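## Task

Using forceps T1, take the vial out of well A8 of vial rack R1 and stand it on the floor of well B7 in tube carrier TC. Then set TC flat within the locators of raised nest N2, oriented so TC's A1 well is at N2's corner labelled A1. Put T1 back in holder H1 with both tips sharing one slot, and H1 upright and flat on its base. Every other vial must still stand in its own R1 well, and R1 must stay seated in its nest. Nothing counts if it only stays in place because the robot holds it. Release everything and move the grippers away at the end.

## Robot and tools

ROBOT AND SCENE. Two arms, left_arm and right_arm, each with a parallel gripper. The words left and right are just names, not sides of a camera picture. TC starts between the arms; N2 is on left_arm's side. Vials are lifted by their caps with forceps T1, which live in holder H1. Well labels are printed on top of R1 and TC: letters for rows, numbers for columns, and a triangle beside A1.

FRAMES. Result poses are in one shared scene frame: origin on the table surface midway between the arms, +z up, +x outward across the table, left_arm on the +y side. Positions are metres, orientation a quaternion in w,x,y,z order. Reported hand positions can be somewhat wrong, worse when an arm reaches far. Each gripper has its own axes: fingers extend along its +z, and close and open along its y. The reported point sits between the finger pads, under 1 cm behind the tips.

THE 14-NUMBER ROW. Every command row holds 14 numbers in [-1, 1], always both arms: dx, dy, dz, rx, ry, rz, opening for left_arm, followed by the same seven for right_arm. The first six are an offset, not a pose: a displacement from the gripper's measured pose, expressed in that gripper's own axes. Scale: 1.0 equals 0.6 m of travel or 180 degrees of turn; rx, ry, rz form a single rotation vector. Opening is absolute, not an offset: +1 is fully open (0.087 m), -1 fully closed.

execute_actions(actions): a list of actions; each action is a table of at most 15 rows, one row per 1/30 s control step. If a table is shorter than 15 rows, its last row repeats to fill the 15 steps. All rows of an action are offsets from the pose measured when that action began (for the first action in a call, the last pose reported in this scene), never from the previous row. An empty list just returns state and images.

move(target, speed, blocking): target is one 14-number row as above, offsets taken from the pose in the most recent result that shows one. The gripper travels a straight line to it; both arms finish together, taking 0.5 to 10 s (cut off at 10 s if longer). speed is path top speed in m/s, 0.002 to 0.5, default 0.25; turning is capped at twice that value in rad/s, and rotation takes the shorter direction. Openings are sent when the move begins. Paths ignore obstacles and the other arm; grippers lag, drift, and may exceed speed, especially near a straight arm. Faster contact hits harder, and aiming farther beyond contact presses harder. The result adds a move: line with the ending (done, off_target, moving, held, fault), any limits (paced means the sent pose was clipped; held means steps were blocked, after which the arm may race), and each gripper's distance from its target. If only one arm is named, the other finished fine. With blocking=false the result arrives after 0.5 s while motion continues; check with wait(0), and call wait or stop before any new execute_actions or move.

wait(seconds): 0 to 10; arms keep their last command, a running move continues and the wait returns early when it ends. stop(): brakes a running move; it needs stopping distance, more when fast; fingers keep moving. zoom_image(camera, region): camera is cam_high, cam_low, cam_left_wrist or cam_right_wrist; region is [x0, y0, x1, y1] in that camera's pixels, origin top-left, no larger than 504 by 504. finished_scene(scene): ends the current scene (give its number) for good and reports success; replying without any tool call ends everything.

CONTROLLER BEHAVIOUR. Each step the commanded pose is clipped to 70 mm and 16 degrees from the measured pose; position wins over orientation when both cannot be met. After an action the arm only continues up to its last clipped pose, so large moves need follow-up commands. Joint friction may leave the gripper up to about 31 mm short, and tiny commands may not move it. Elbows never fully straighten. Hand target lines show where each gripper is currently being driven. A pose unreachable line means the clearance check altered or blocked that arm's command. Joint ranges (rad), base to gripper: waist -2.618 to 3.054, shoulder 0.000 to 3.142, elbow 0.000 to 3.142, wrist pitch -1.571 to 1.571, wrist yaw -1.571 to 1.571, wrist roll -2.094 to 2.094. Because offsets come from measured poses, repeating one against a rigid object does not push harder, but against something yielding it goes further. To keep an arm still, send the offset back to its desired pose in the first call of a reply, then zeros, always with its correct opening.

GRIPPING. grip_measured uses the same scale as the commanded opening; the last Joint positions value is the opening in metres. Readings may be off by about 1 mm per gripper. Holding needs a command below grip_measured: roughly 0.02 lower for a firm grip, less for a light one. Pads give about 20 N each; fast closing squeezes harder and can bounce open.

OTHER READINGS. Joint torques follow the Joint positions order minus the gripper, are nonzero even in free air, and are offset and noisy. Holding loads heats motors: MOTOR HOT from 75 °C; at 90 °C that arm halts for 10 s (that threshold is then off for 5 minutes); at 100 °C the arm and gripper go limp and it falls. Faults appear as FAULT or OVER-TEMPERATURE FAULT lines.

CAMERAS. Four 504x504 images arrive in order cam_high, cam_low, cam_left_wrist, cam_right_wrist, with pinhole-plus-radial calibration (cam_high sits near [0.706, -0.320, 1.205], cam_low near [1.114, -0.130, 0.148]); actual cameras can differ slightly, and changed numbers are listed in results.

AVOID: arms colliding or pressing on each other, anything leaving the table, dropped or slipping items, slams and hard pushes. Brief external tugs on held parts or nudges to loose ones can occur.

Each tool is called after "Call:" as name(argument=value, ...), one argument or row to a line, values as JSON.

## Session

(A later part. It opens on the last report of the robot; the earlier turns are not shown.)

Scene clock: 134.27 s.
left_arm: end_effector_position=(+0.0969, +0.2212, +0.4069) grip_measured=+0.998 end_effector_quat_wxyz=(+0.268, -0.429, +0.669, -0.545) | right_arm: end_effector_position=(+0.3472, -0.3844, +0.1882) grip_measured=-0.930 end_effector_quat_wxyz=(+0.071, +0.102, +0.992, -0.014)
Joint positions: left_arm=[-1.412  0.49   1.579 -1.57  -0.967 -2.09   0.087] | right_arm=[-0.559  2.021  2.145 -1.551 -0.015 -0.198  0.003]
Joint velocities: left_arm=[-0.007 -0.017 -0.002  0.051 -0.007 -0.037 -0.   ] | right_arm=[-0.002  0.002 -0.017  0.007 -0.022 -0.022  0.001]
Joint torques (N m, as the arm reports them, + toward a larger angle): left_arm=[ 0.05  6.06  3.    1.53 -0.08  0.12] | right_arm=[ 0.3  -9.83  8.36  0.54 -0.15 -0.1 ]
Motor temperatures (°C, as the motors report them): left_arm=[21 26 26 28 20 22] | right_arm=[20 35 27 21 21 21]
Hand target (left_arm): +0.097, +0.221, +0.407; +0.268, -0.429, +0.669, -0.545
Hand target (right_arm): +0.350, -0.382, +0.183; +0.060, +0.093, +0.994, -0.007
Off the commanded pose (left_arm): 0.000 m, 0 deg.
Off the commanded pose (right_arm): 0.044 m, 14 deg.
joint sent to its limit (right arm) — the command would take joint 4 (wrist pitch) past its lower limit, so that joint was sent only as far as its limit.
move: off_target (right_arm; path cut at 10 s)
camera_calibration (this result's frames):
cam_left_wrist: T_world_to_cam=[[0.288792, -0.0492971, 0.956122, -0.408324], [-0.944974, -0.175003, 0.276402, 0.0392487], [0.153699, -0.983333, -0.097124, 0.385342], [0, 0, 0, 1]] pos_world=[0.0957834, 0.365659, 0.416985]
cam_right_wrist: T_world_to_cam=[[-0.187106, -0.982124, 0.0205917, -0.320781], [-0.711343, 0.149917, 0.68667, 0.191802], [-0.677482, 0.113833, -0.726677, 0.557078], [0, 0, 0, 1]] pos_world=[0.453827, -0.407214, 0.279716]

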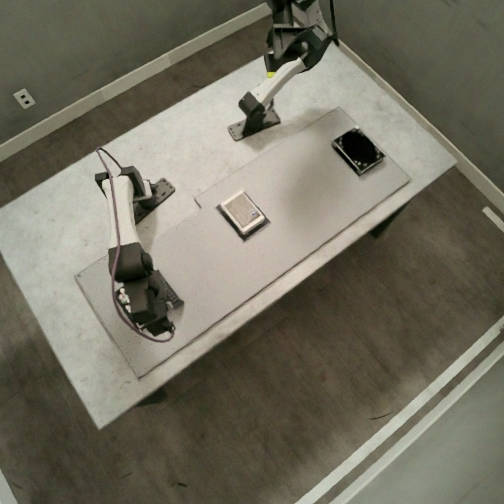

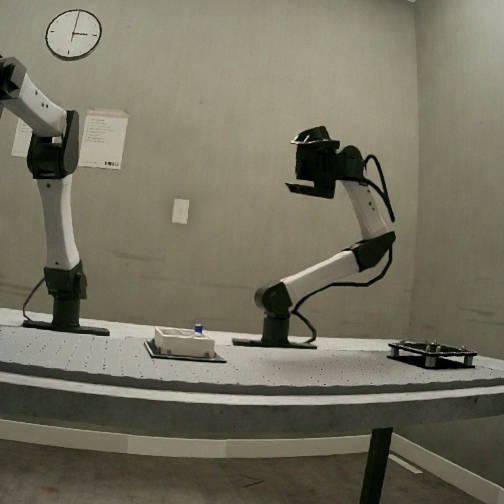

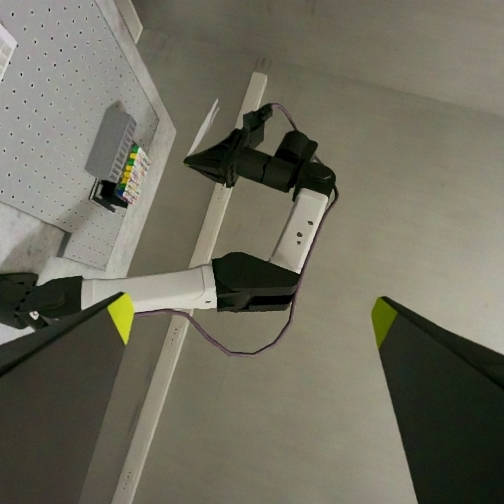

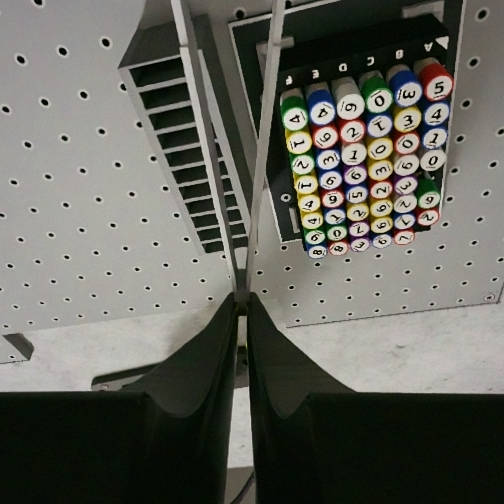

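Call:
move(
  target=[0,0,0,0,0,0,1,0,0,0,0,0,0,-0.931],
)

Call:
wait(
  seconds=2,
)

Scene clock: 135.43 s.
left_arm: end_effector_position=(+0.0969, +0.2212, +0.4069) grip_measured=+0.998 end_effector_quat_wxyz=(+0.268, -0.429, +0.669, -0.545) | right_arm: end_effector_position=(+0.3472, -0.3845, +0.1882) grip_measured=-0.927 end_effector_quat_wxyz=(+0.071, +0.101, +0.992, -0.014)
Joint positions: left_arm=[-1.412  0.49   1.579 -1.57  -0.967 -2.09   0.087] | right_arm=[-0.559  2.021  2.145 -1.551 -0.015 -0.2    0.003]
Joint velocities: left_arm=[ 0.002  0.002 -0.007 -0.051  0.007  0.022 -0.001] | right_arm=[-0.017  0.002  0.007 -0.081 -0.022 -0.007  0.   ]
Joint torques (N m, as the arm reports them, + toward a larger angle): left_arm=[ 0.06  6.02  2.92  1.49 -0.08  0.12] | right_arm=[ -0.54 -12.1    6.66   0.71  -0.06  -0.06]
Motor temperatures (°C, as the motors report them): left_arm=[21 26 26 28 20 22] | right_arm=[20 36 27 21 21 21]
Hand target (left_arm): +0.097, +0.221, +0.407; +0.268, -0.429, +0.669, -0.545
Hand target (right_arm): +0.347, -0.384, +0.188; +0.071, +0.102, +0.992, -0.014
Off the commanded pose (left_arm): 0.000 m, 0 deg.
Off the commanded pose (right_arm): 0.000 m, 0 deg.
move: done
camera_calibration (this result's frames):
cam_left_wrist: T_world_to_cam=[[0.288792, -0.0492971, 0.956122, -0.408324], [-0.944974, -0.175003, 0.276402, 0.0392487], [0.153699, -0.983333, -0.097124, 0.385342], [0, 0, 0, 1]] pos_world=[0.0957834, 0.365659, 0.416985]
cam_right_wrist: T_world_to_cam=[[-0.185251, -0.98247, 0.020865, -0.321689], [-0.711569, 0.148754, 0.686689, 0.191429], [-0.677755, 0.112363, -0.726652, 0.556601], [0, 0, 0, 1]] pos_world=[0.453861, -0.407067, 0.279715]

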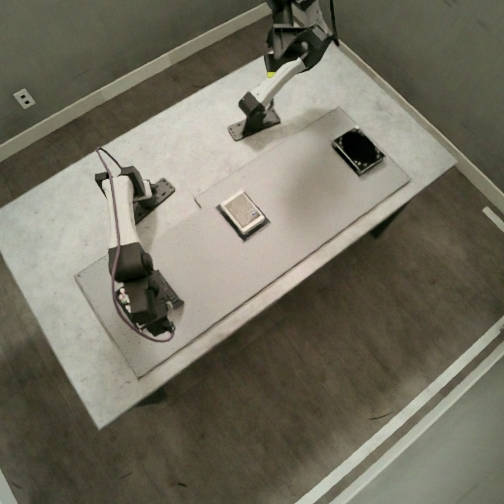

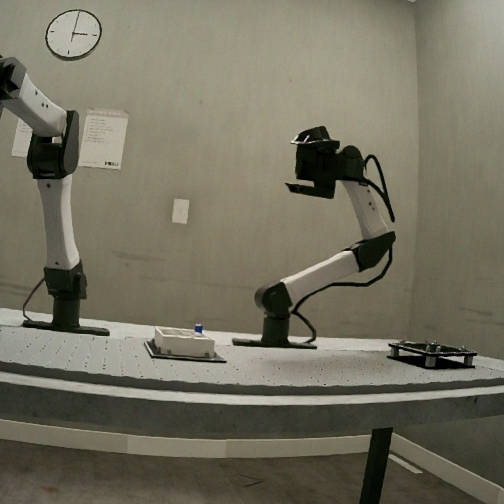

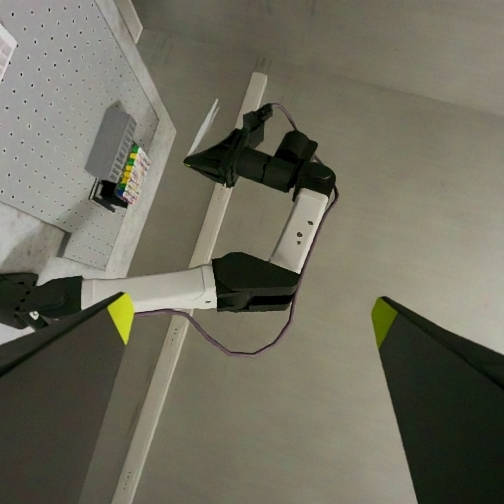

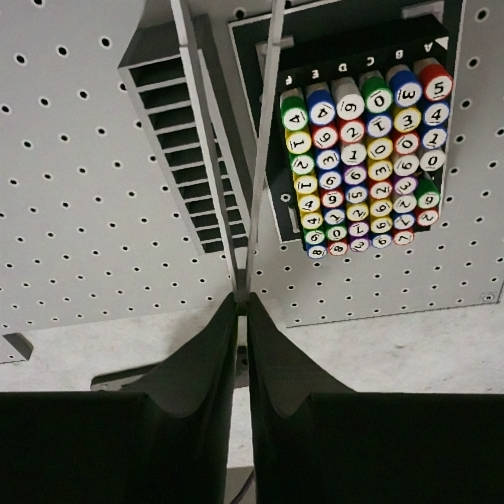

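Scene clock: 137.43 s.
left_arm: end_effector_position=(+0.0969, +0.2212, +0.4069) grip_measured=+0.998 end_effector_quat_wxyz=(+0.268, -0.429, +0.669, -0.545) | right_arm: end_effector_position=(+0.3472, -0.3845, +0.1882) grip_measured=-0.927 end_effector_quat_wxyz=(+0.071, +0.101, +0.992, -0.014)
Joint positions: left_arm=[-1.412  0.49   1.579 -1.57  -0.967 -2.09   0.087] | right_arm=[-0.559  2.021  2.145 -1.551 -0.015 -0.2    0.003]
Joint velocities: left_arm=[ 0.002  0.002  0.002 -0.022 -0.007  0.007 -0.001] | right_arm=[-0.012 -0.012  0.007 -0.007 -0.037 -0.051 -0.   ]
Joint torques (N m, as the arm reports them, + toward a larger angle): left_arm=[-0.01  6.02  3.02  1.51 -0.06  0.12] | right_arm=[ -0.49 -11.99   6.53   0.75  -0.09  -0.08]
Motor temperatures (°C, as the motors report them): left_arm=[21 27 26 28 20 22] | right_arm=[20 36 27 21 21 21]
Hand target (left_arm): +0.097, +0.221, +0.407; +0.268, -0.429, +0.669, -0.545
Hand target (right_arm): +0.347, -0.384, +0.188; +0.071, +0.102, +0.992, -0.014
Off the commanded pose (left_arm): 0.000 m, 0 deg.
Off the commanded pose (right_arm): 0.000 m, 0 deg.
wait: 2.00 s; at rest by 0.17 s
camera_calibration (this result's frames):
cam_left_wrist: T_world_to_cam=[[0.288792, -0.0492971, 0.956122, -0.408324], [-0.944974, -0.175003, 0.276402, 0.0392487], [0.153699, -0.983333, -0.097124, 0.385342], [0, 0, 0, 1]] pos_world=[0.0957834, 0.365659, 0.416985]
cam_right_wrist: T_world_to_cam=[[-0.185251, -0.98247, 0.020865, -0.321689], [-0.711569, 0.148754, 0.686689, 0.191429], [-0.677755, 0.112363, -0.726652, 0.556601], [0, 0, 0, 1]] pos_world=[0.453861, -0.407067, 0.279715]

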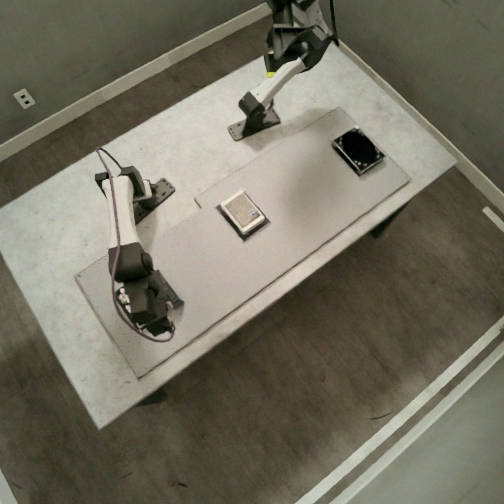

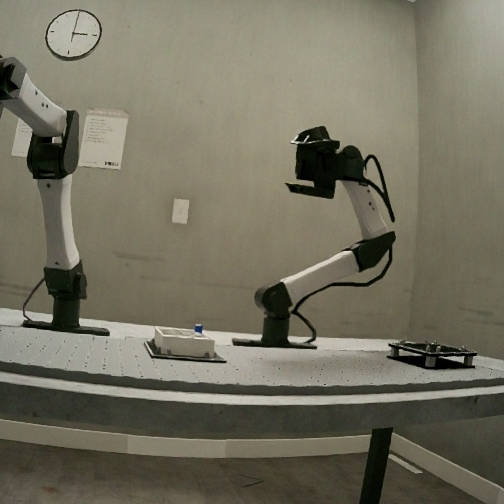

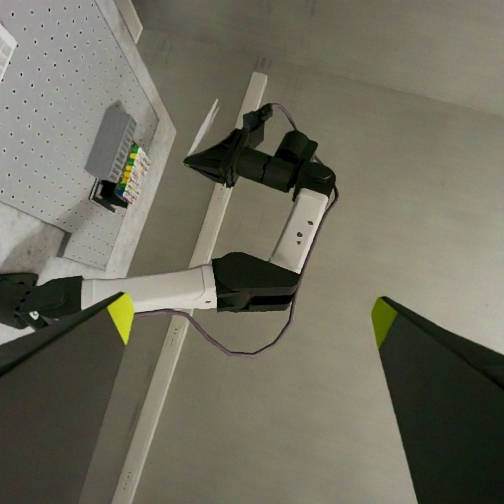

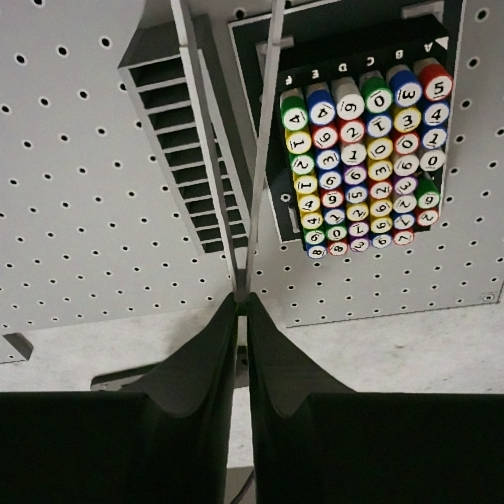

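Call:
move(
  target=[0,0,0,0,0,0,1,0.24,0.357,0.225,0,0.045,0.204,-0.95],
  speed=0.08,
)

Call:
move(
  target=[0,0,0,0,0,0,1,0,0,0.02,0,0,0,-0.95],
  speed=0.02,
)

Call:
move(
  target=[0,0,0,0,0,0,1,0,0,0,0,0,0,-0.3],
)

Call:
move(
  target=[0,0,0,0,0,0,1,0,0,-0.06,0,0,-0.5,-0.3],
  speed=0.3,
)

Call:
move(
  target=[0,0,0,0,0,0,1,0,0,0,0,0,-0.5,-0.3],
  speed=0.3,
)

Scene clock: 143.10 s.
left_arm: end_effector_position=(+0.0969, +0.2212, +0.4069) grip_measured=+0.998 end_effector_quat_wxyz=(+0.268, -0.429, +0.669, -0.545) | right_arm: end_effector_position=(+0.2746, -0.1534, +0.0341) grip_measured=-0.927 end_effector_quat_wxyz=(-0.000, +0.407, +0.913, +0.017)
Joint positions: left_arm=[-1.412  0.49   1.579 -1.57  -0.967 -2.09   0.087] | right_arm=[ 0.003  1.703  1.088 -0.938 -0.029  0.997  0.003]
Joint velocities: left_arm=[ 0.002 -0.022 -0.017  0.037 -0.007 -0.125  0.   ] | right_arm=[ 0.002 -0.007 -0.007 -0.081 -0.007 -0.066  0.   ]
Joint torques (N m, as the arm reports them, + toward a larger angle): left_arm=[ 0.03  6.09  3.    1.49 -0.04  0.12] | right_arm=[ 0.06 -9.69  3.95  0.6  -0.08 -0.03]
Motor temperatures (°C, as the motors report them): left_arm=[21 27 26 29 20 22] | right_arm=[20 36 27 21 21 21]
Hand target (left_arm): +0.097, +0.221, +0.407; +0.268, -0.429, +0.669, -0.545
Hand target (right_arm): +0.270, -0.150, +0.032; -0.002, +0.410, +0.912, +0.022
Off the commanded pose (left_arm): 0.000 m, 0 deg.
Off the commanded pose (right_arm): 0.006 m, 0 deg.
move: done
camera_calibration (this result's frames):
cam_left_wrist: T_world_to_cam=[[0.288792, -0.0492971, 0.956122, -0.408324], [-0.944974, -0.175003, 0.276402, 0.0392487], [0.153699, -0.983333, -0.097124, 0.385342], [0, 0, 0, 1]] pos_world=[0.0957834, 0.365659, 0.416985]
cam_right_wrist: T_world_to_cam=[[-0.731355, -0.681477, -0.0266271, 0.0929475], [-0.431242, 0.431853, 0.79217, 0.174064], [-0.528346, 0.59084, -0.60972, 0.397887], [0, 0, 0, 1]] pos_world=[0.353263, -0.246916, 0.107186]

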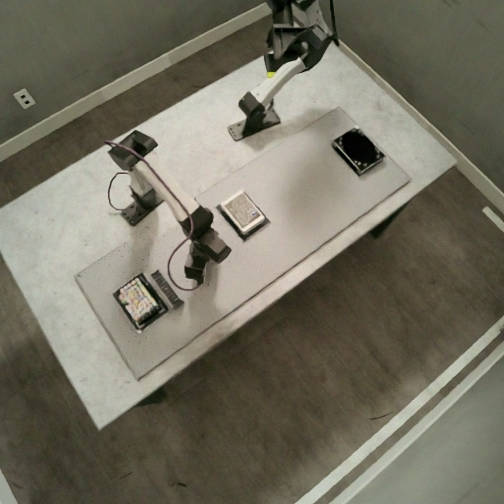

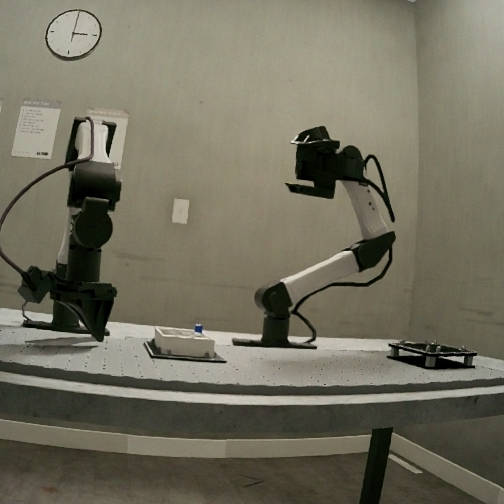

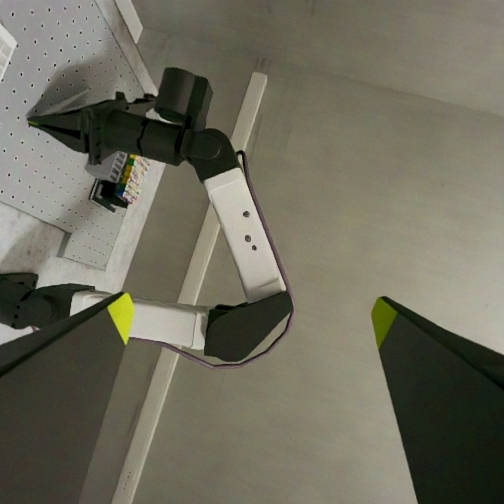

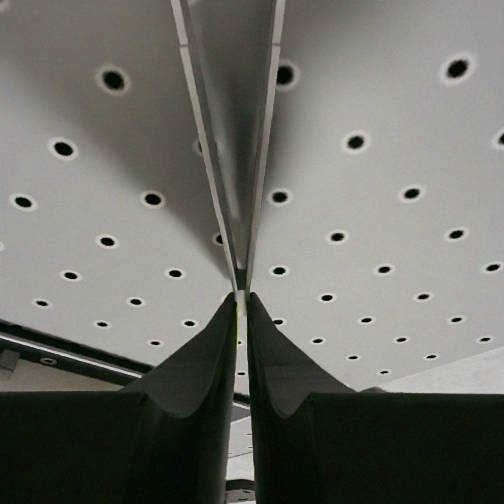

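Scene clock: 143.97 s.
left_arm: end_effector_position=(+0.0969, +0.2212, +0.4069) grip_measured=+0.998 end_effector_quat_wxyz=(+0.268, -0.429, +0.669, -0.545) | right_arm: end_effector_position=(+0.2821, -0.1522, +0.0337) grip_measured=-0.927 end_effector_quat_wxyz=(+0.012, +0.407, +0.913, +0.025)
Joint positions: left_arm=[-1.412  0.49   1.579 -1.57  -0.967 -2.09   0.087] | right_arm=[ 0.003  1.703  1.088 -0.907 -0.029  0.997  0.003]
Joint velocities: left_arm=[-0.017 -0.012  0.027 -0.022  0.007 -0.037  0.   ] | right_arm=[-0.002 -0.017  0.002 -0.022 -0.007 -0.007 -0.   ]
Joint torques (N m, as the arm reports them, + toward a larger angle): left_arm=[ 0.07  5.91  2.97  1.49 -0.05  0.12] | right_arm=[-0.62 -7.01  3.89  0.63 -0.03 -0.07]
Motor temperatures (°C, as the motors report them): left_arm=[21 27 26 29 20 22] | right_arm=[20 36 27 21 21 21]
Hand target (left_arm): +0.097, +0.221, +0.407; +0.268, -0.429, +0.669, -0.545
Hand target (right_arm): +0.274, -0.153, +0.023; -0.000, +0.407, +0.913, +0.017
Off the commanded pose (left_arm): 0.000 m, 0 deg.
Off the commanded pose (right_arm): 0.014 m, 2 deg.
move: off_target (right_arm)
camera_calibration (this result's frames):
cam_left_wrist: T_world_to_cam=[[0.288792, -0.0492971, 0.956122, -0.408324], [-0.944974, -0.175003, 0.276402, 0.0392487], [0.153699, -0.983333, -0.097124, 0.385342], [0, 0, 0, 1]] pos_world=[0.0957834, 0.365659, 0.416985]
cam_right_wrist: T_world_to_cam=[[-0.730171, -0.681289, -0.0519131, 0.0997825], [-0.454951, 0.428093, 0.780869, 0.18363], [-0.509774, 0.593786, -0.622534, 0.396522], [0, 0, 0, 1]] pos_world=[0.358538, -0.246079, 0.108637]

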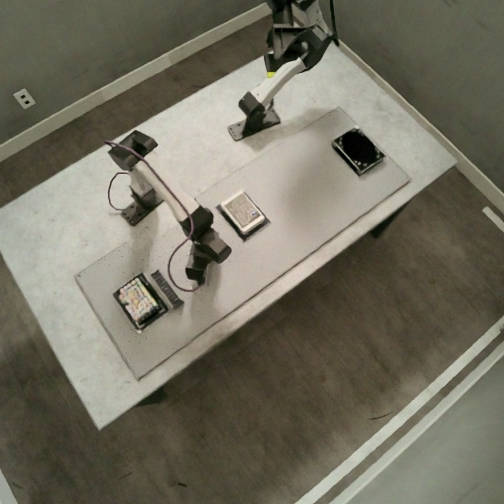

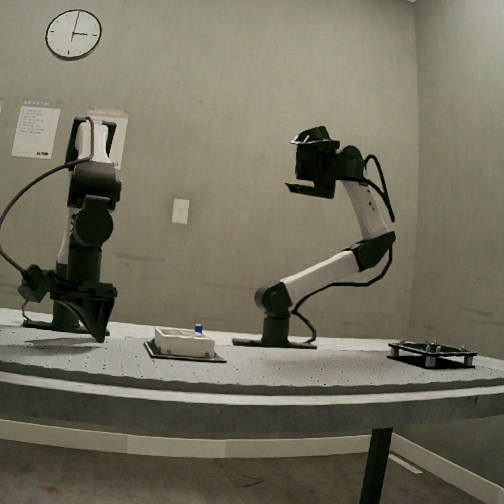

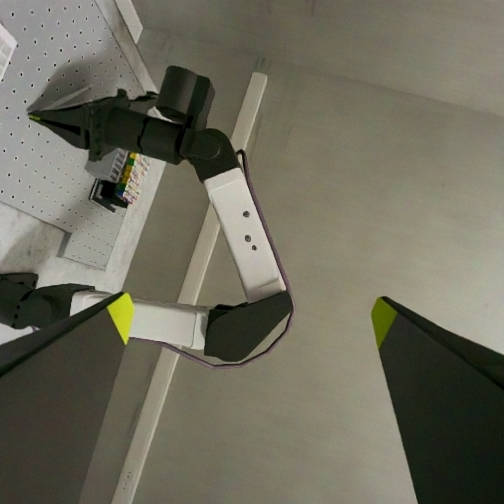

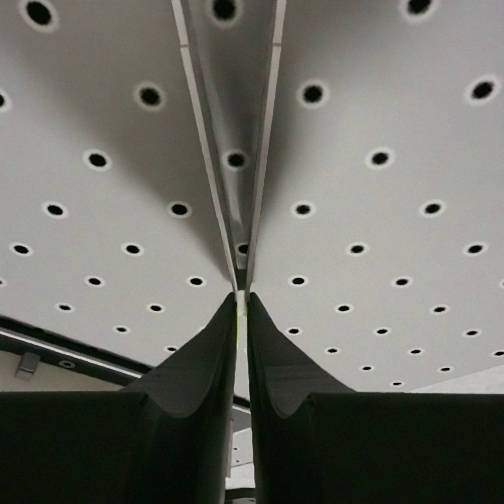

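Scene clock: 144.47 s.
left_arm: end_effector_position=(+0.0969, +0.2212, +0.4069) grip_measured=+0.998 end_effector_quat_wxyz=(+0.268, -0.429, +0.669, -0.545) | right_arm: end_effector_position=(+0.2821, -0.1522, +0.0337) grip_measured=-0.300 end_effector_quat_wxyz=(+0.012, +0.407, +0.913, +0.025)
Joint positions: left_arm=[-1.412  0.49   1.579 -1.57  -0.967 -2.09   0.087] | right_arm=[ 0.003  1.703  1.088 -0.907 -0.029  0.997  0.031]
Joint velocities: left_arm=[-0.012 -0.012 -0.002 -0.007  0.051 -0.022 -0.   ] | right_arm=[-0.002  0.002 -0.012 -0.051 -0.037 -0.007 -0.   ]
Joint torques (N m, as the arm reports them, + toward a larger angle): left_arm=[ 0.06  6.01  3.05  1.5  -0.05  0.14] | right_arm=[-0.59 -8.46  6.33  0.52  0.   -0.05]
Motor temperatures (°C, as the motors report them): left_arm=[21 27 26 29 20 22] | right_arm=[20 36 27 21 21 21]
Hand target (left_arm): +0.097, +0.221, +0.407; +0.268, -0.429, +0.669, -0.545
Hand target (right_arm): +0.282, -0.152, +0.034; +0.012, +0.407, +0.913, +0.025
Off the commanded pose (left_arm): 0.000 m, 0 deg.
Off the commanded pose (right_arm): 0.000 m, 0 deg.
move: done
camera_calibration (this result's frames):
cam_left_wrist: T_world_to_cam=[[0.288792, -0.0492971, 0.956122, -0.408324], [-0.944974, -0.175003, 0.276402, 0.0392487], [0.153699, -0.983333, -0.097124, 0.385342], [0, 0, 0, 1]] pos_world=[0.0957834, 0.365659, 0.416985]
cam_right_wrist: T_world_to_cam=[[-0.730171, -0.681289, -0.0519131, 0.0997825], [-0.454951, 0.428093, 0.780869, 0.18363], [-0.509774, 0.593786, -0.622534, 0.396522], [0, 0, 0, 1]] pos_world=[0.358538, -0.246079, 0.108637]

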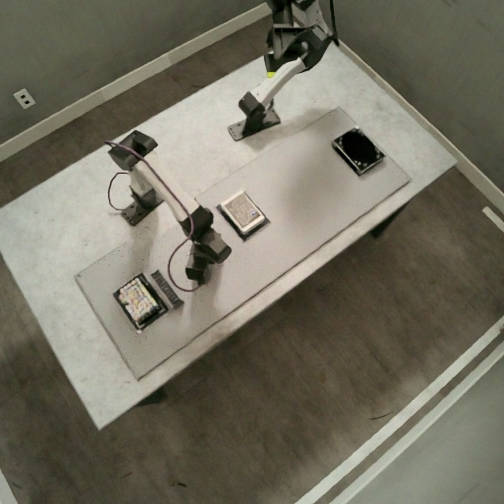

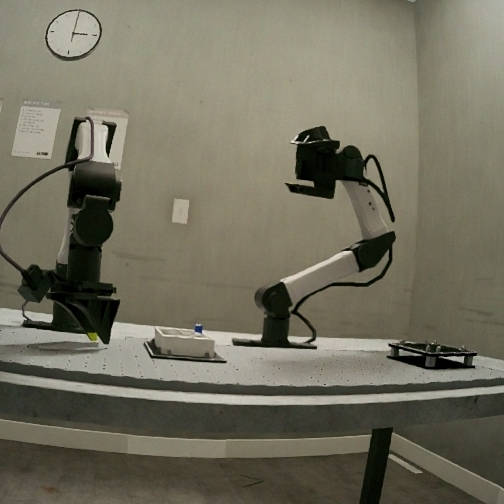

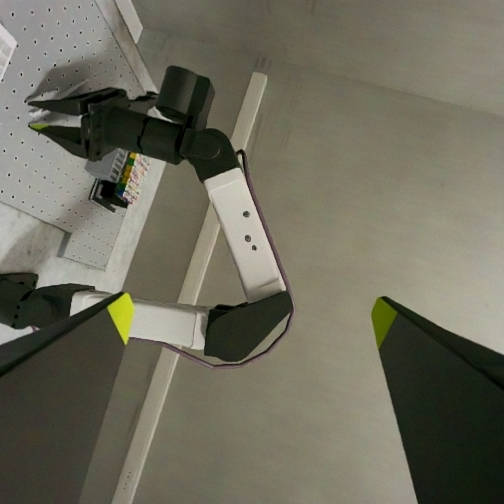

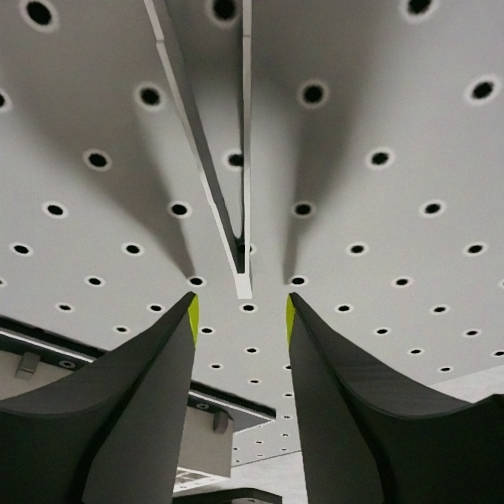

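Scene clock: 147.67 s.
left_arm: end_effector_position=(+0.0969, +0.2212, +0.4069) grip_measured=+0.998 end_effector_quat_wxyz=(+0.268, -0.429, +0.669, -0.545) | right_arm: end_effector_position=(+0.2791, -0.1539, +0.0642) grip_measured=-0.300 end_effector_quat_wxyz=(+0.026, -0.348, +0.937, +0.014)
Joint positions: left_arm=[-1.412  0.49   1.579 -1.57  -0.967 -2.09   0.087] | right_arm=[ 0.179  1.719  1.243 -1.044 -0.029 -0.377  0.031]
Joint velocities: left_arm=[ 0.007 -0.012 -0.012 -0.022 -0.007  0.022 -0.001] | right_arm=[-0.007 -0.002 -0.007 -0.022  0.007 -0.051  0.   ]
Joint torques (N m, as the arm reports them, + toward a larger angle): left_arm=[ 0.14  6.03  3.    1.48 -0.05  0.11] | right_arm=[ 0.13 -8.92  8.37  0.35 -0.05 -0.14]
Motor temperatures (°C, as the motors report them): left_arm=[21 27 26 29 20 22] | right_arm=[20 36 27 21 21 21]
Hand target (left_arm): +0.097, +0.221, +0.407; +0.268, -0.429, +0.669, -0.545
Hand target (right_arm): +0.281, -0.153, +0.069; +0.026, -0.358, +0.933, +0.011
Off the commanded pose (left_arm): 0.000 m, 0 deg.
Off the commanded pose (right_arm): 0.006 m, 1 deg.
move: done
camera_calibration (this result's frames):
cam_left_wrist: T_world_to_cam=[[0.288792, -0.0492971, 0.956122, -0.408324], [-0.944974, -0.175003, 0.276402, 0.0392487], [0.153699, -0.983333, -0.097124, 0.385342], [0, 0, 0, 1]] pos_world=[0.0957834, 0.365659, 0.416985]
cam_right_wrist: T_world_to_cam=[[0.667587, -0.744528, -0.00239979, -0.305078], [-0.494353, -0.445671, 0.746319, 0.0379148], [-0.556725, -0.497047, -0.665584, 0.262975], [0, 0, 0, 1]] pos_world=[0.368814, -0.0795305, 0.146003]

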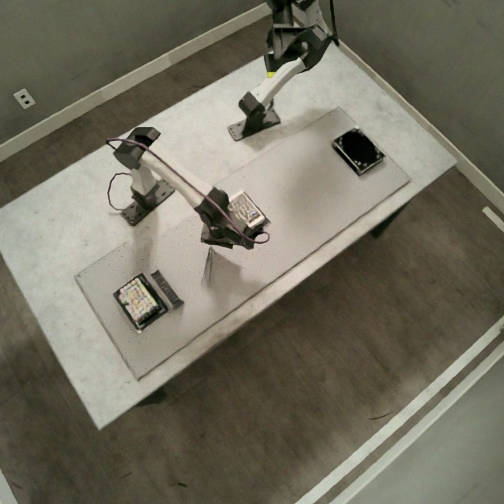

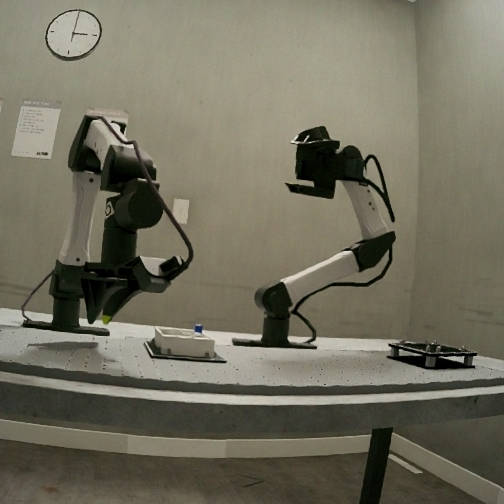

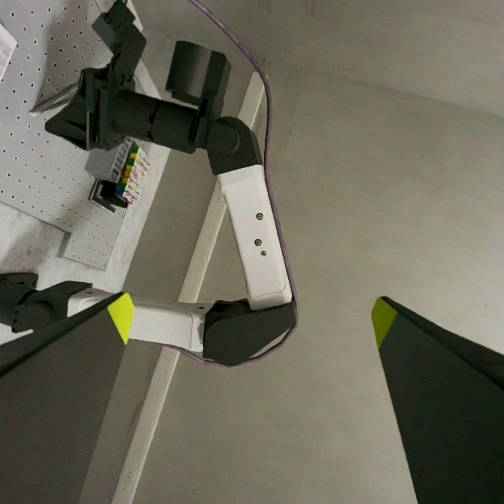

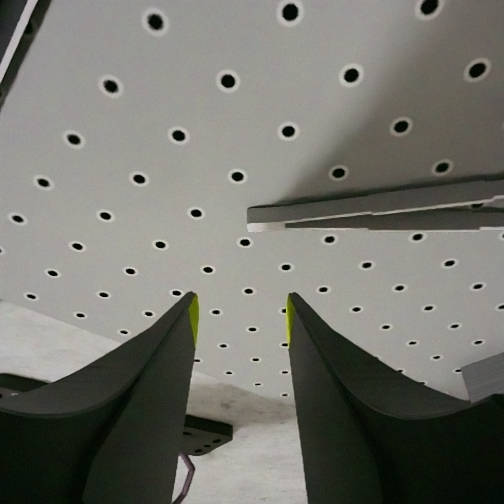

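Scene clock: 150.90 s.
left_arm: end_effector_position=(+0.0969, +0.2212, +0.4069) grip_measured=+0.998 end_effector_quat_wxyz=(+0.268, -0.429, +0.669, -0.545) | right_arm: end_effector_position=(+0.2819, -0.1514, +0.0668) grip_measured=-0.300 end_effector_quat_wxyz=(-0.028, +0.906, -0.422, +0.005)
Joint positions: left_arm=[-1.412  0.49   1.579 -1.57  -0.967 -2.09   0.087] | right_arm=[ 0.273  1.54   1.056 -1.039 -0.029 -1.842  0.031]
Joint velocities: left_arm=[ 0.012 -0.002 -0.017  0.066 -0.037 -0.022  0.   ] | right_arm=[-0.002 -0.002  0.002 -0.037 -0.037 -0.051  0.   ]
Joint torques (N m, as the arm reports them, + toward a larger angle): left_arm=[-0.04  6.11  2.99  1.5  -0.06  0.12] | right_arm=[-0.53 -8.26  4.16  0.53 -0.11 -0.15]
Motor temperatures (°C, as the motors report them): left_arm=[21 27 26 29 20 22] | right_arm=[20 36 27 21 21 21]
Hand target (left_arm): +0.097, +0.221, +0.407; +0.268, -0.429, +0.669, -0.545
Hand target (right_arm): +0.279, -0.153, +0.064; -0.028, +0.909, -0.416, +0.007
Off the commanded pose (left_arm): 0.000 m, 0 deg.
Off the commanded pose (right_arm): 0.005 m, 1 deg.
move: done
camera_calibration (this result's frames):
cam_left_wrist: T_world_to_cam=[[0.288792, -0.0492971, 0.956122, -0.408324], [-0.944974, -0.175003, 0.276402, 0.0392487], [0.153699, -0.983333, -0.097124, 0.385342], [0, 0, 0, 1]] pos_world=[0.0957834, 0.365659, 0.416985]
cam_right_wrist: T_world_to_cam=[[0.752041, 0.656517, 0.0584821, -0.120853], [0.381364, -0.505782, 0.773787, -0.219343], [0.537583, -0.559617, -0.630741, -0.0527417], [0, 0, 0, 1]] pos_world=[0.202889, -0.0611126, 0.143526]

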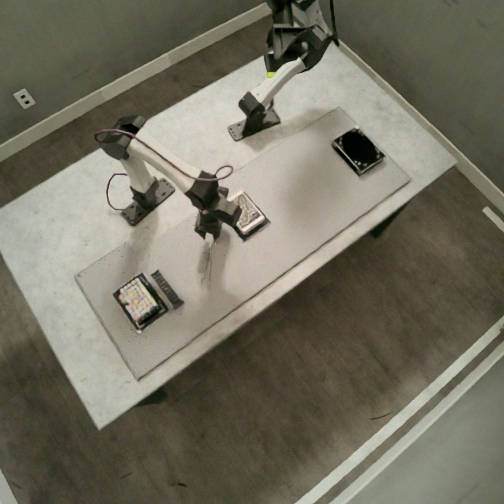

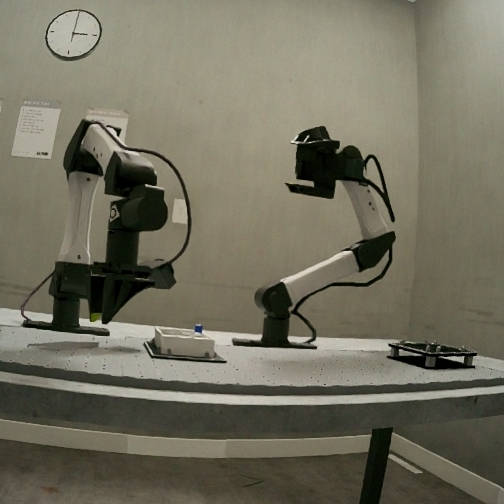

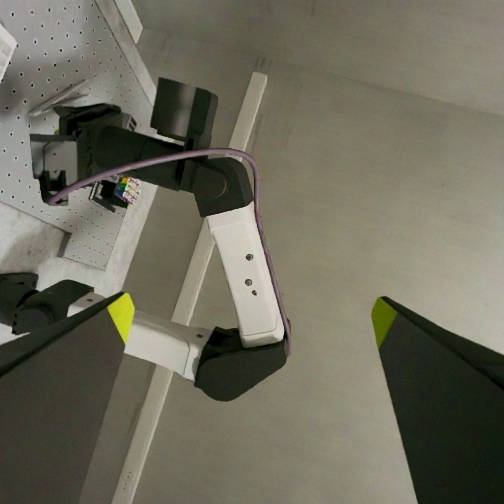

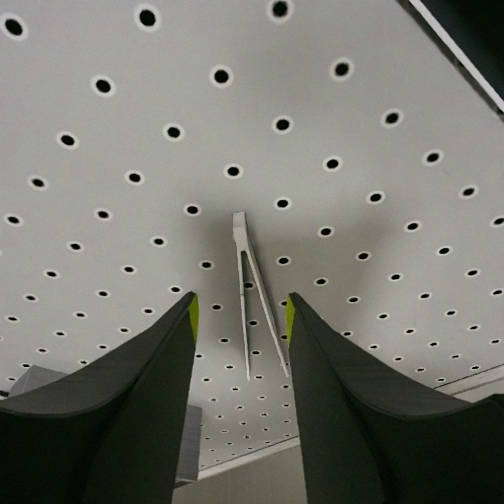

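Call:
move(
  target=[0,0,0,0,0,0,1,0.02,0,0.085,0,0,-0.03,-0.3],
  speed=0.03,
)

Call:
move(
  target=[0,0,0,0,0,0,1,0,0,0,0,0,0,-0.96],
)

Call:
move(
  target=[0,0,0,0,0,0,1,0,0,-0.15,0,0,0,-0.96],
  speed=0.05,
)

Scene clock: 153.47 s.
left_arm: end_effector_position=(+0.0969, +0.2212, +0.4069) grip_measured=+0.998 end_effector_quat_wxyz=(+0.268, -0.429, +0.669, -0.545) | right_arm: end_effector_position=(+0.2969, -0.1544, +0.0289) grip_measured=-0.300 end_effector_quat_wxyz=(-0.038, +0.924, -0.380, +0.018)
Joint positions: left_arm=[-1.412  0.49   1.579 -1.57  -0.967 -2.09   0.087] | right_arm=[ 0.236  1.593  0.945 -0.843 -0.029 -1.97   0.031]
Joint velocities: left_arm=[ 0.002 -0.007 -0.012 -0.007 -0.007 -0.051 -0.   ] | right_arm=[-0.007 -0.017 -0.012  0.066  0.051 -0.081  0.   ]
Joint torques (N m, as the arm reports them, + toward a larger angle): left_arm=[ 0.04  6.01  3.08  1.5  -0.06  0.13] | right_arm=[-1.25 -5.33  4.1   0.59 -0.15 -0.15]
Motor temperatures (°C, as the motors report them): left_arm=[21 27 26 29 20 22] | right_arm=[20 35 27 21 21 21]
Hand target (left_arm): +0.097, +0.221, +0.407; +0.268, -0.429, +0.669, -0.545
Hand target (right_arm): +0.291, -0.159, +0.016; -0.027, +0.925, -0.379, +0.006
Off the commanded pose (left_arm): 0.000 m, 0 deg.
Off the commanded pose (right_arm): 0.015 m, 2 deg.
move: off_target (right_arm)
camera_calibration (this result's frames):
cam_left_wrist: T_world_to_cam=[[0.288792, -0.0492971, 0.956122, -0.408324], [-0.944974, -0.175003, 0.276402, 0.0392487], [0.153699, -0.983333, -0.097124, 0.385342], [0, 0, 0, 1]] pos_world=[0.0957834, 0.365659, 0.416985]
cam_right_wrist: T_world_to_cam=[[0.686452, 0.721706, 0.0890163, -0.0992232], [0.398099, -0.475418, 0.784535, -0.197876], [0.608524, -0.503108, -0.613662, -0.0991902], [0, 0, 0, 1]] pos_world=[0.207246, -0.0723672, 0.103204]

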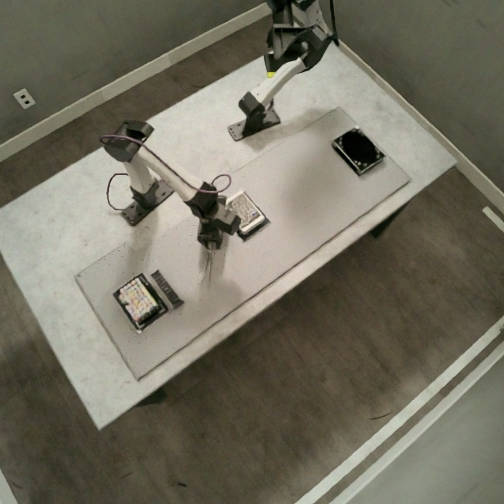

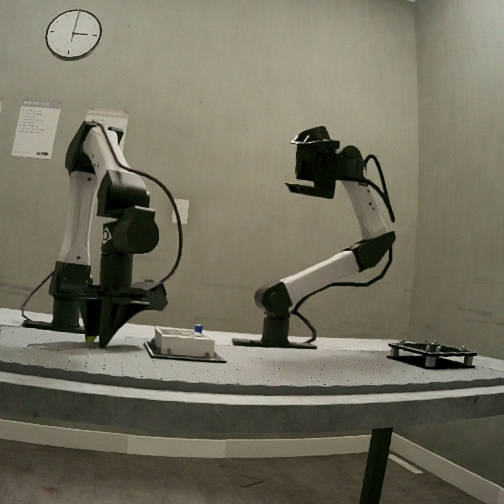

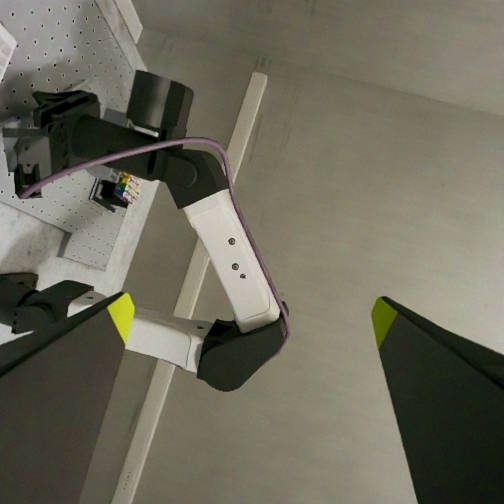

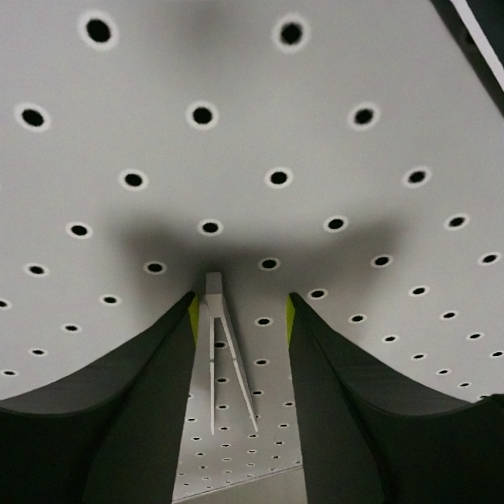

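Scene clock: 153.97 s.
left_arm: end_effector_position=(+0.0969, +0.2212, +0.4069) grip_measured=+0.998 end_effector_quat_wxyz=(+0.268, -0.429, +0.669, -0.545) | right_arm: end_effector_position=(+0.2969, -0.1544, +0.0289) grip_measured=-0.906 end_effector_quat_wxyz=(-0.038, +0.924, -0.380, +0.018)
Joint positions: left_arm=[-1.412  0.49   1.579 -1.57  -0.967 -2.09   0.087] | right_arm=[ 0.236  1.593  0.945 -0.843 -0.029 -1.97   0.004]
Joint velocities: left_arm=[-0.002  0.022  0.002 -0.037  0.022  0.022 -0.   ] | right_arm=[-0.007 -0.002 -0.002 -0.007  0.037 -0.007 -0.   ]
Joint torques (N m, as the arm reports them, + toward a larger angle): left_arm=[-0.1   6.03  3.02  1.47 -0.04  0.1 ] | right_arm=[-0.6  -7.16  6.16  0.49 -0.15 -0.05]
Motor temperatures (°C, as the motors report them): left_arm=[21 27 26 29 20 22] | right_arm=[20 35 27 21 21 21]
Hand target (left_arm): +0.097, +0.221, +0.407; +0.268, -0.429, +0.669, -0.545
Hand target (right_arm): +0.297, -0.154, +0.029; -0.038, +0.924, -0.380, +0.018
Off the commanded pose (left_arm): 0.000 m, 0 deg.
Off the commanded pose (right_arm): 0.000 m, 0 deg.
move: done
camera_calibration (this result's frames):
cam_left_wrist: T_world_to_cam=[[0.288792, -0.0492971, 0.956122, -0.408324], [-0.944974, -0.175003, 0.276402, 0.0392487], [0.153699, -0.983333, -0.097124, 0.385342], [0, 0, 0, 1]] pos_world=[0.0957834, 0.365659, 0.416985]
cam_right_wrist: T_world_to_cam=[[0.686696, 0.72143, 0.0893656, -0.0994202], [0.397659, -0.475702, 0.784586, -0.197819], [0.608536, -0.503235, -0.613546, -0.0992432], [0, 0, 0, 1]] pos_world=[0.207329, -0.0723208, 0.103201]

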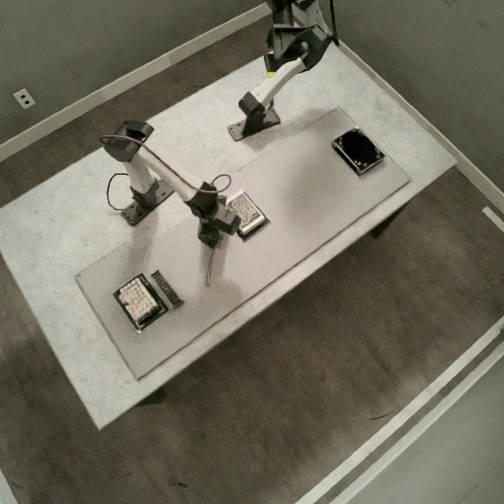

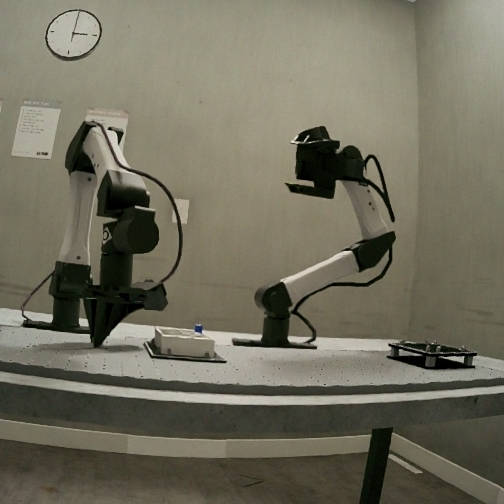

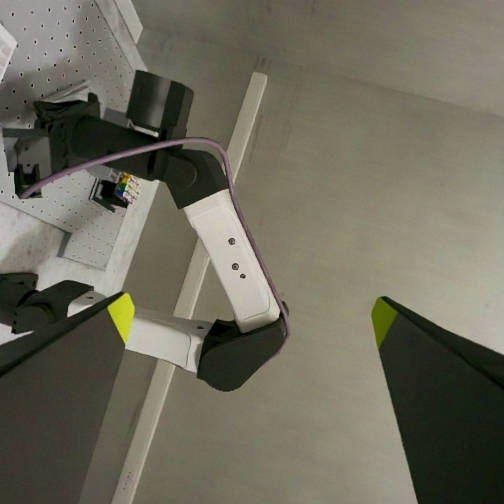

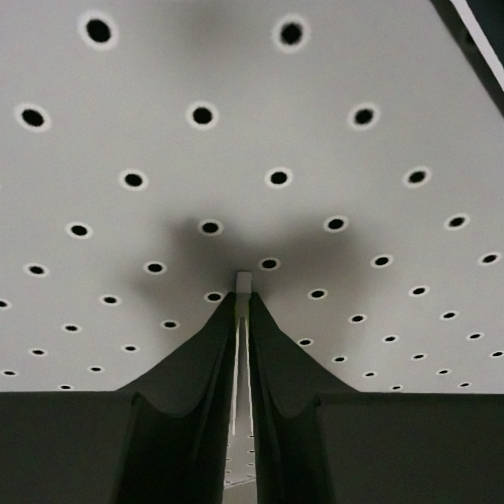

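Scene clock: 156.23 s.
left_arm: end_effector_position=(+0.0969, +0.2212, +0.4069) grip_measured=+0.998 end_effector_quat_wxyz=(+0.268, -0.429, +0.669, -0.545) | right_arm: end_effector_position=(+0.2897, -0.1574, +0.1094) grip_measured=-0.906 end_effector_quat_wxyz=(-0.032, +0.924, -0.380, +0.012)
Joint positions: left_arm=[-1.412  0.49   1.579 -1.57  -0.967 -2.09   0.087] | right_arm=[ 0.236  1.503  1.19  -1.194 -0.029 -1.97   0.004]
Joint velocities: left_arm=[-0.007  0.017  0.002  0.051 -0.066  0.022 -0.001] | right_arm=[-0.002 -0.012 -0.007 -0.037 -0.051 -0.007  0.001]
Joint torques (N m, as the arm reports them, + toward a larger angle): left_arm=[ 0.12  6.08  3.06  1.49 -0.04  0.1 ] | right_arm=[-1.17 -8.09  8.44  0.34 -0.15 -0.08]
Motor temperatures (°C, as the motors report them): left_arm=[21 27 26 29 20 22] | right_arm=[20 35 27 21 21 21]
Hand target (left_arm): +0.097, +0.221, +0.407; +0.268, -0.429, +0.669, -0.545
Hand target (right_arm): +0.291, -0.159, +0.119; -0.038, +0.924, -0.380, +0.019
Off the commanded pose (left_arm): 0.000 m, 0 deg.
Off the commanded pose (right_arm): 0.010 m, 1 deg.
move: done
camera_calibration (this result's frames):
cam_left_wrist: T_world_to_cam=[[0.288792, -0.0492971, 0.956122, -0.408324], [-0.944974, -0.175003, 0.276402, 0.0392487], [0.153699, -0.983333, -0.097124, 0.385342], [0, 0, 0, 1]] pos_world=[0.0957834, 0.365659, 0.416985]
cam_right_wrist: T_world_to_cam=[[0.687991, 0.721964, 0.0737364, -0.0980874], [0.410086, -0.470582, 0.781269, -0.261919], [0.598747, -0.507268, -0.619823, -0.0440953], [0, 0, 0, 1]] pos_world=[0.201294, -0.0748069, 0.18453]

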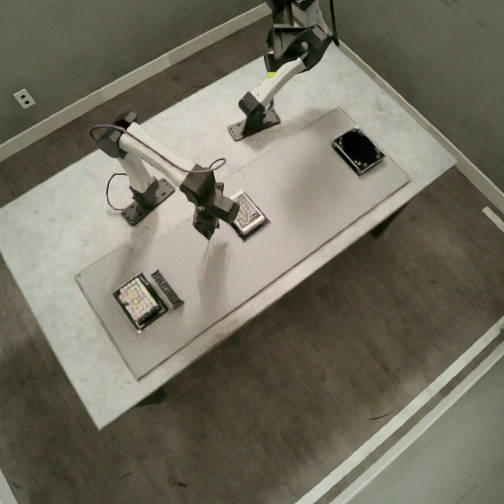

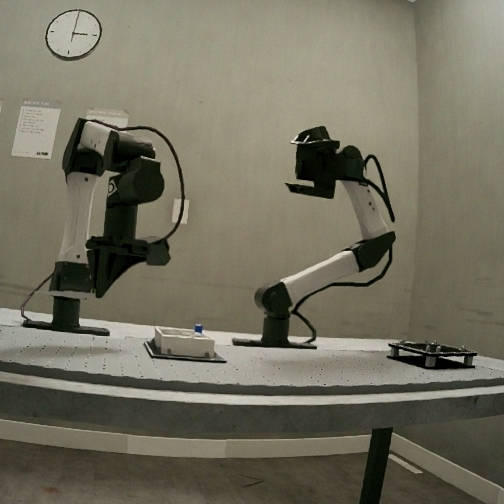

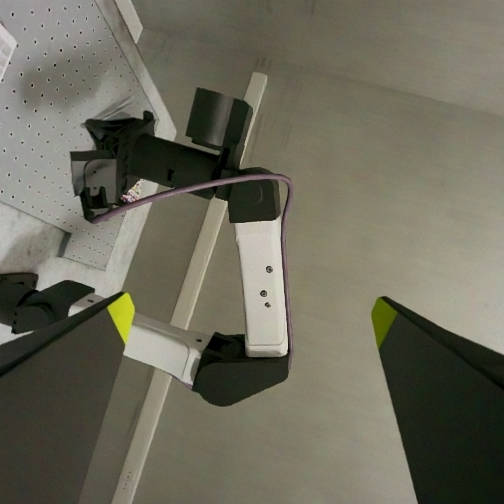

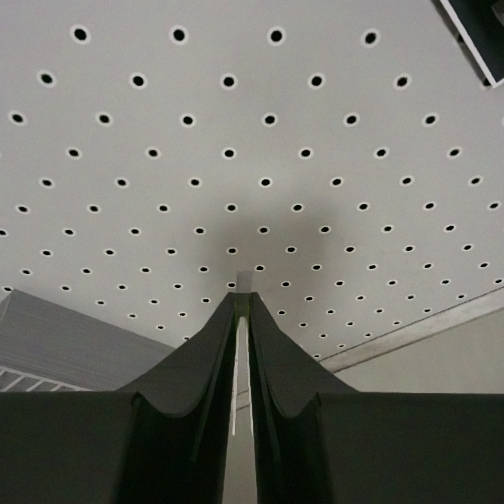

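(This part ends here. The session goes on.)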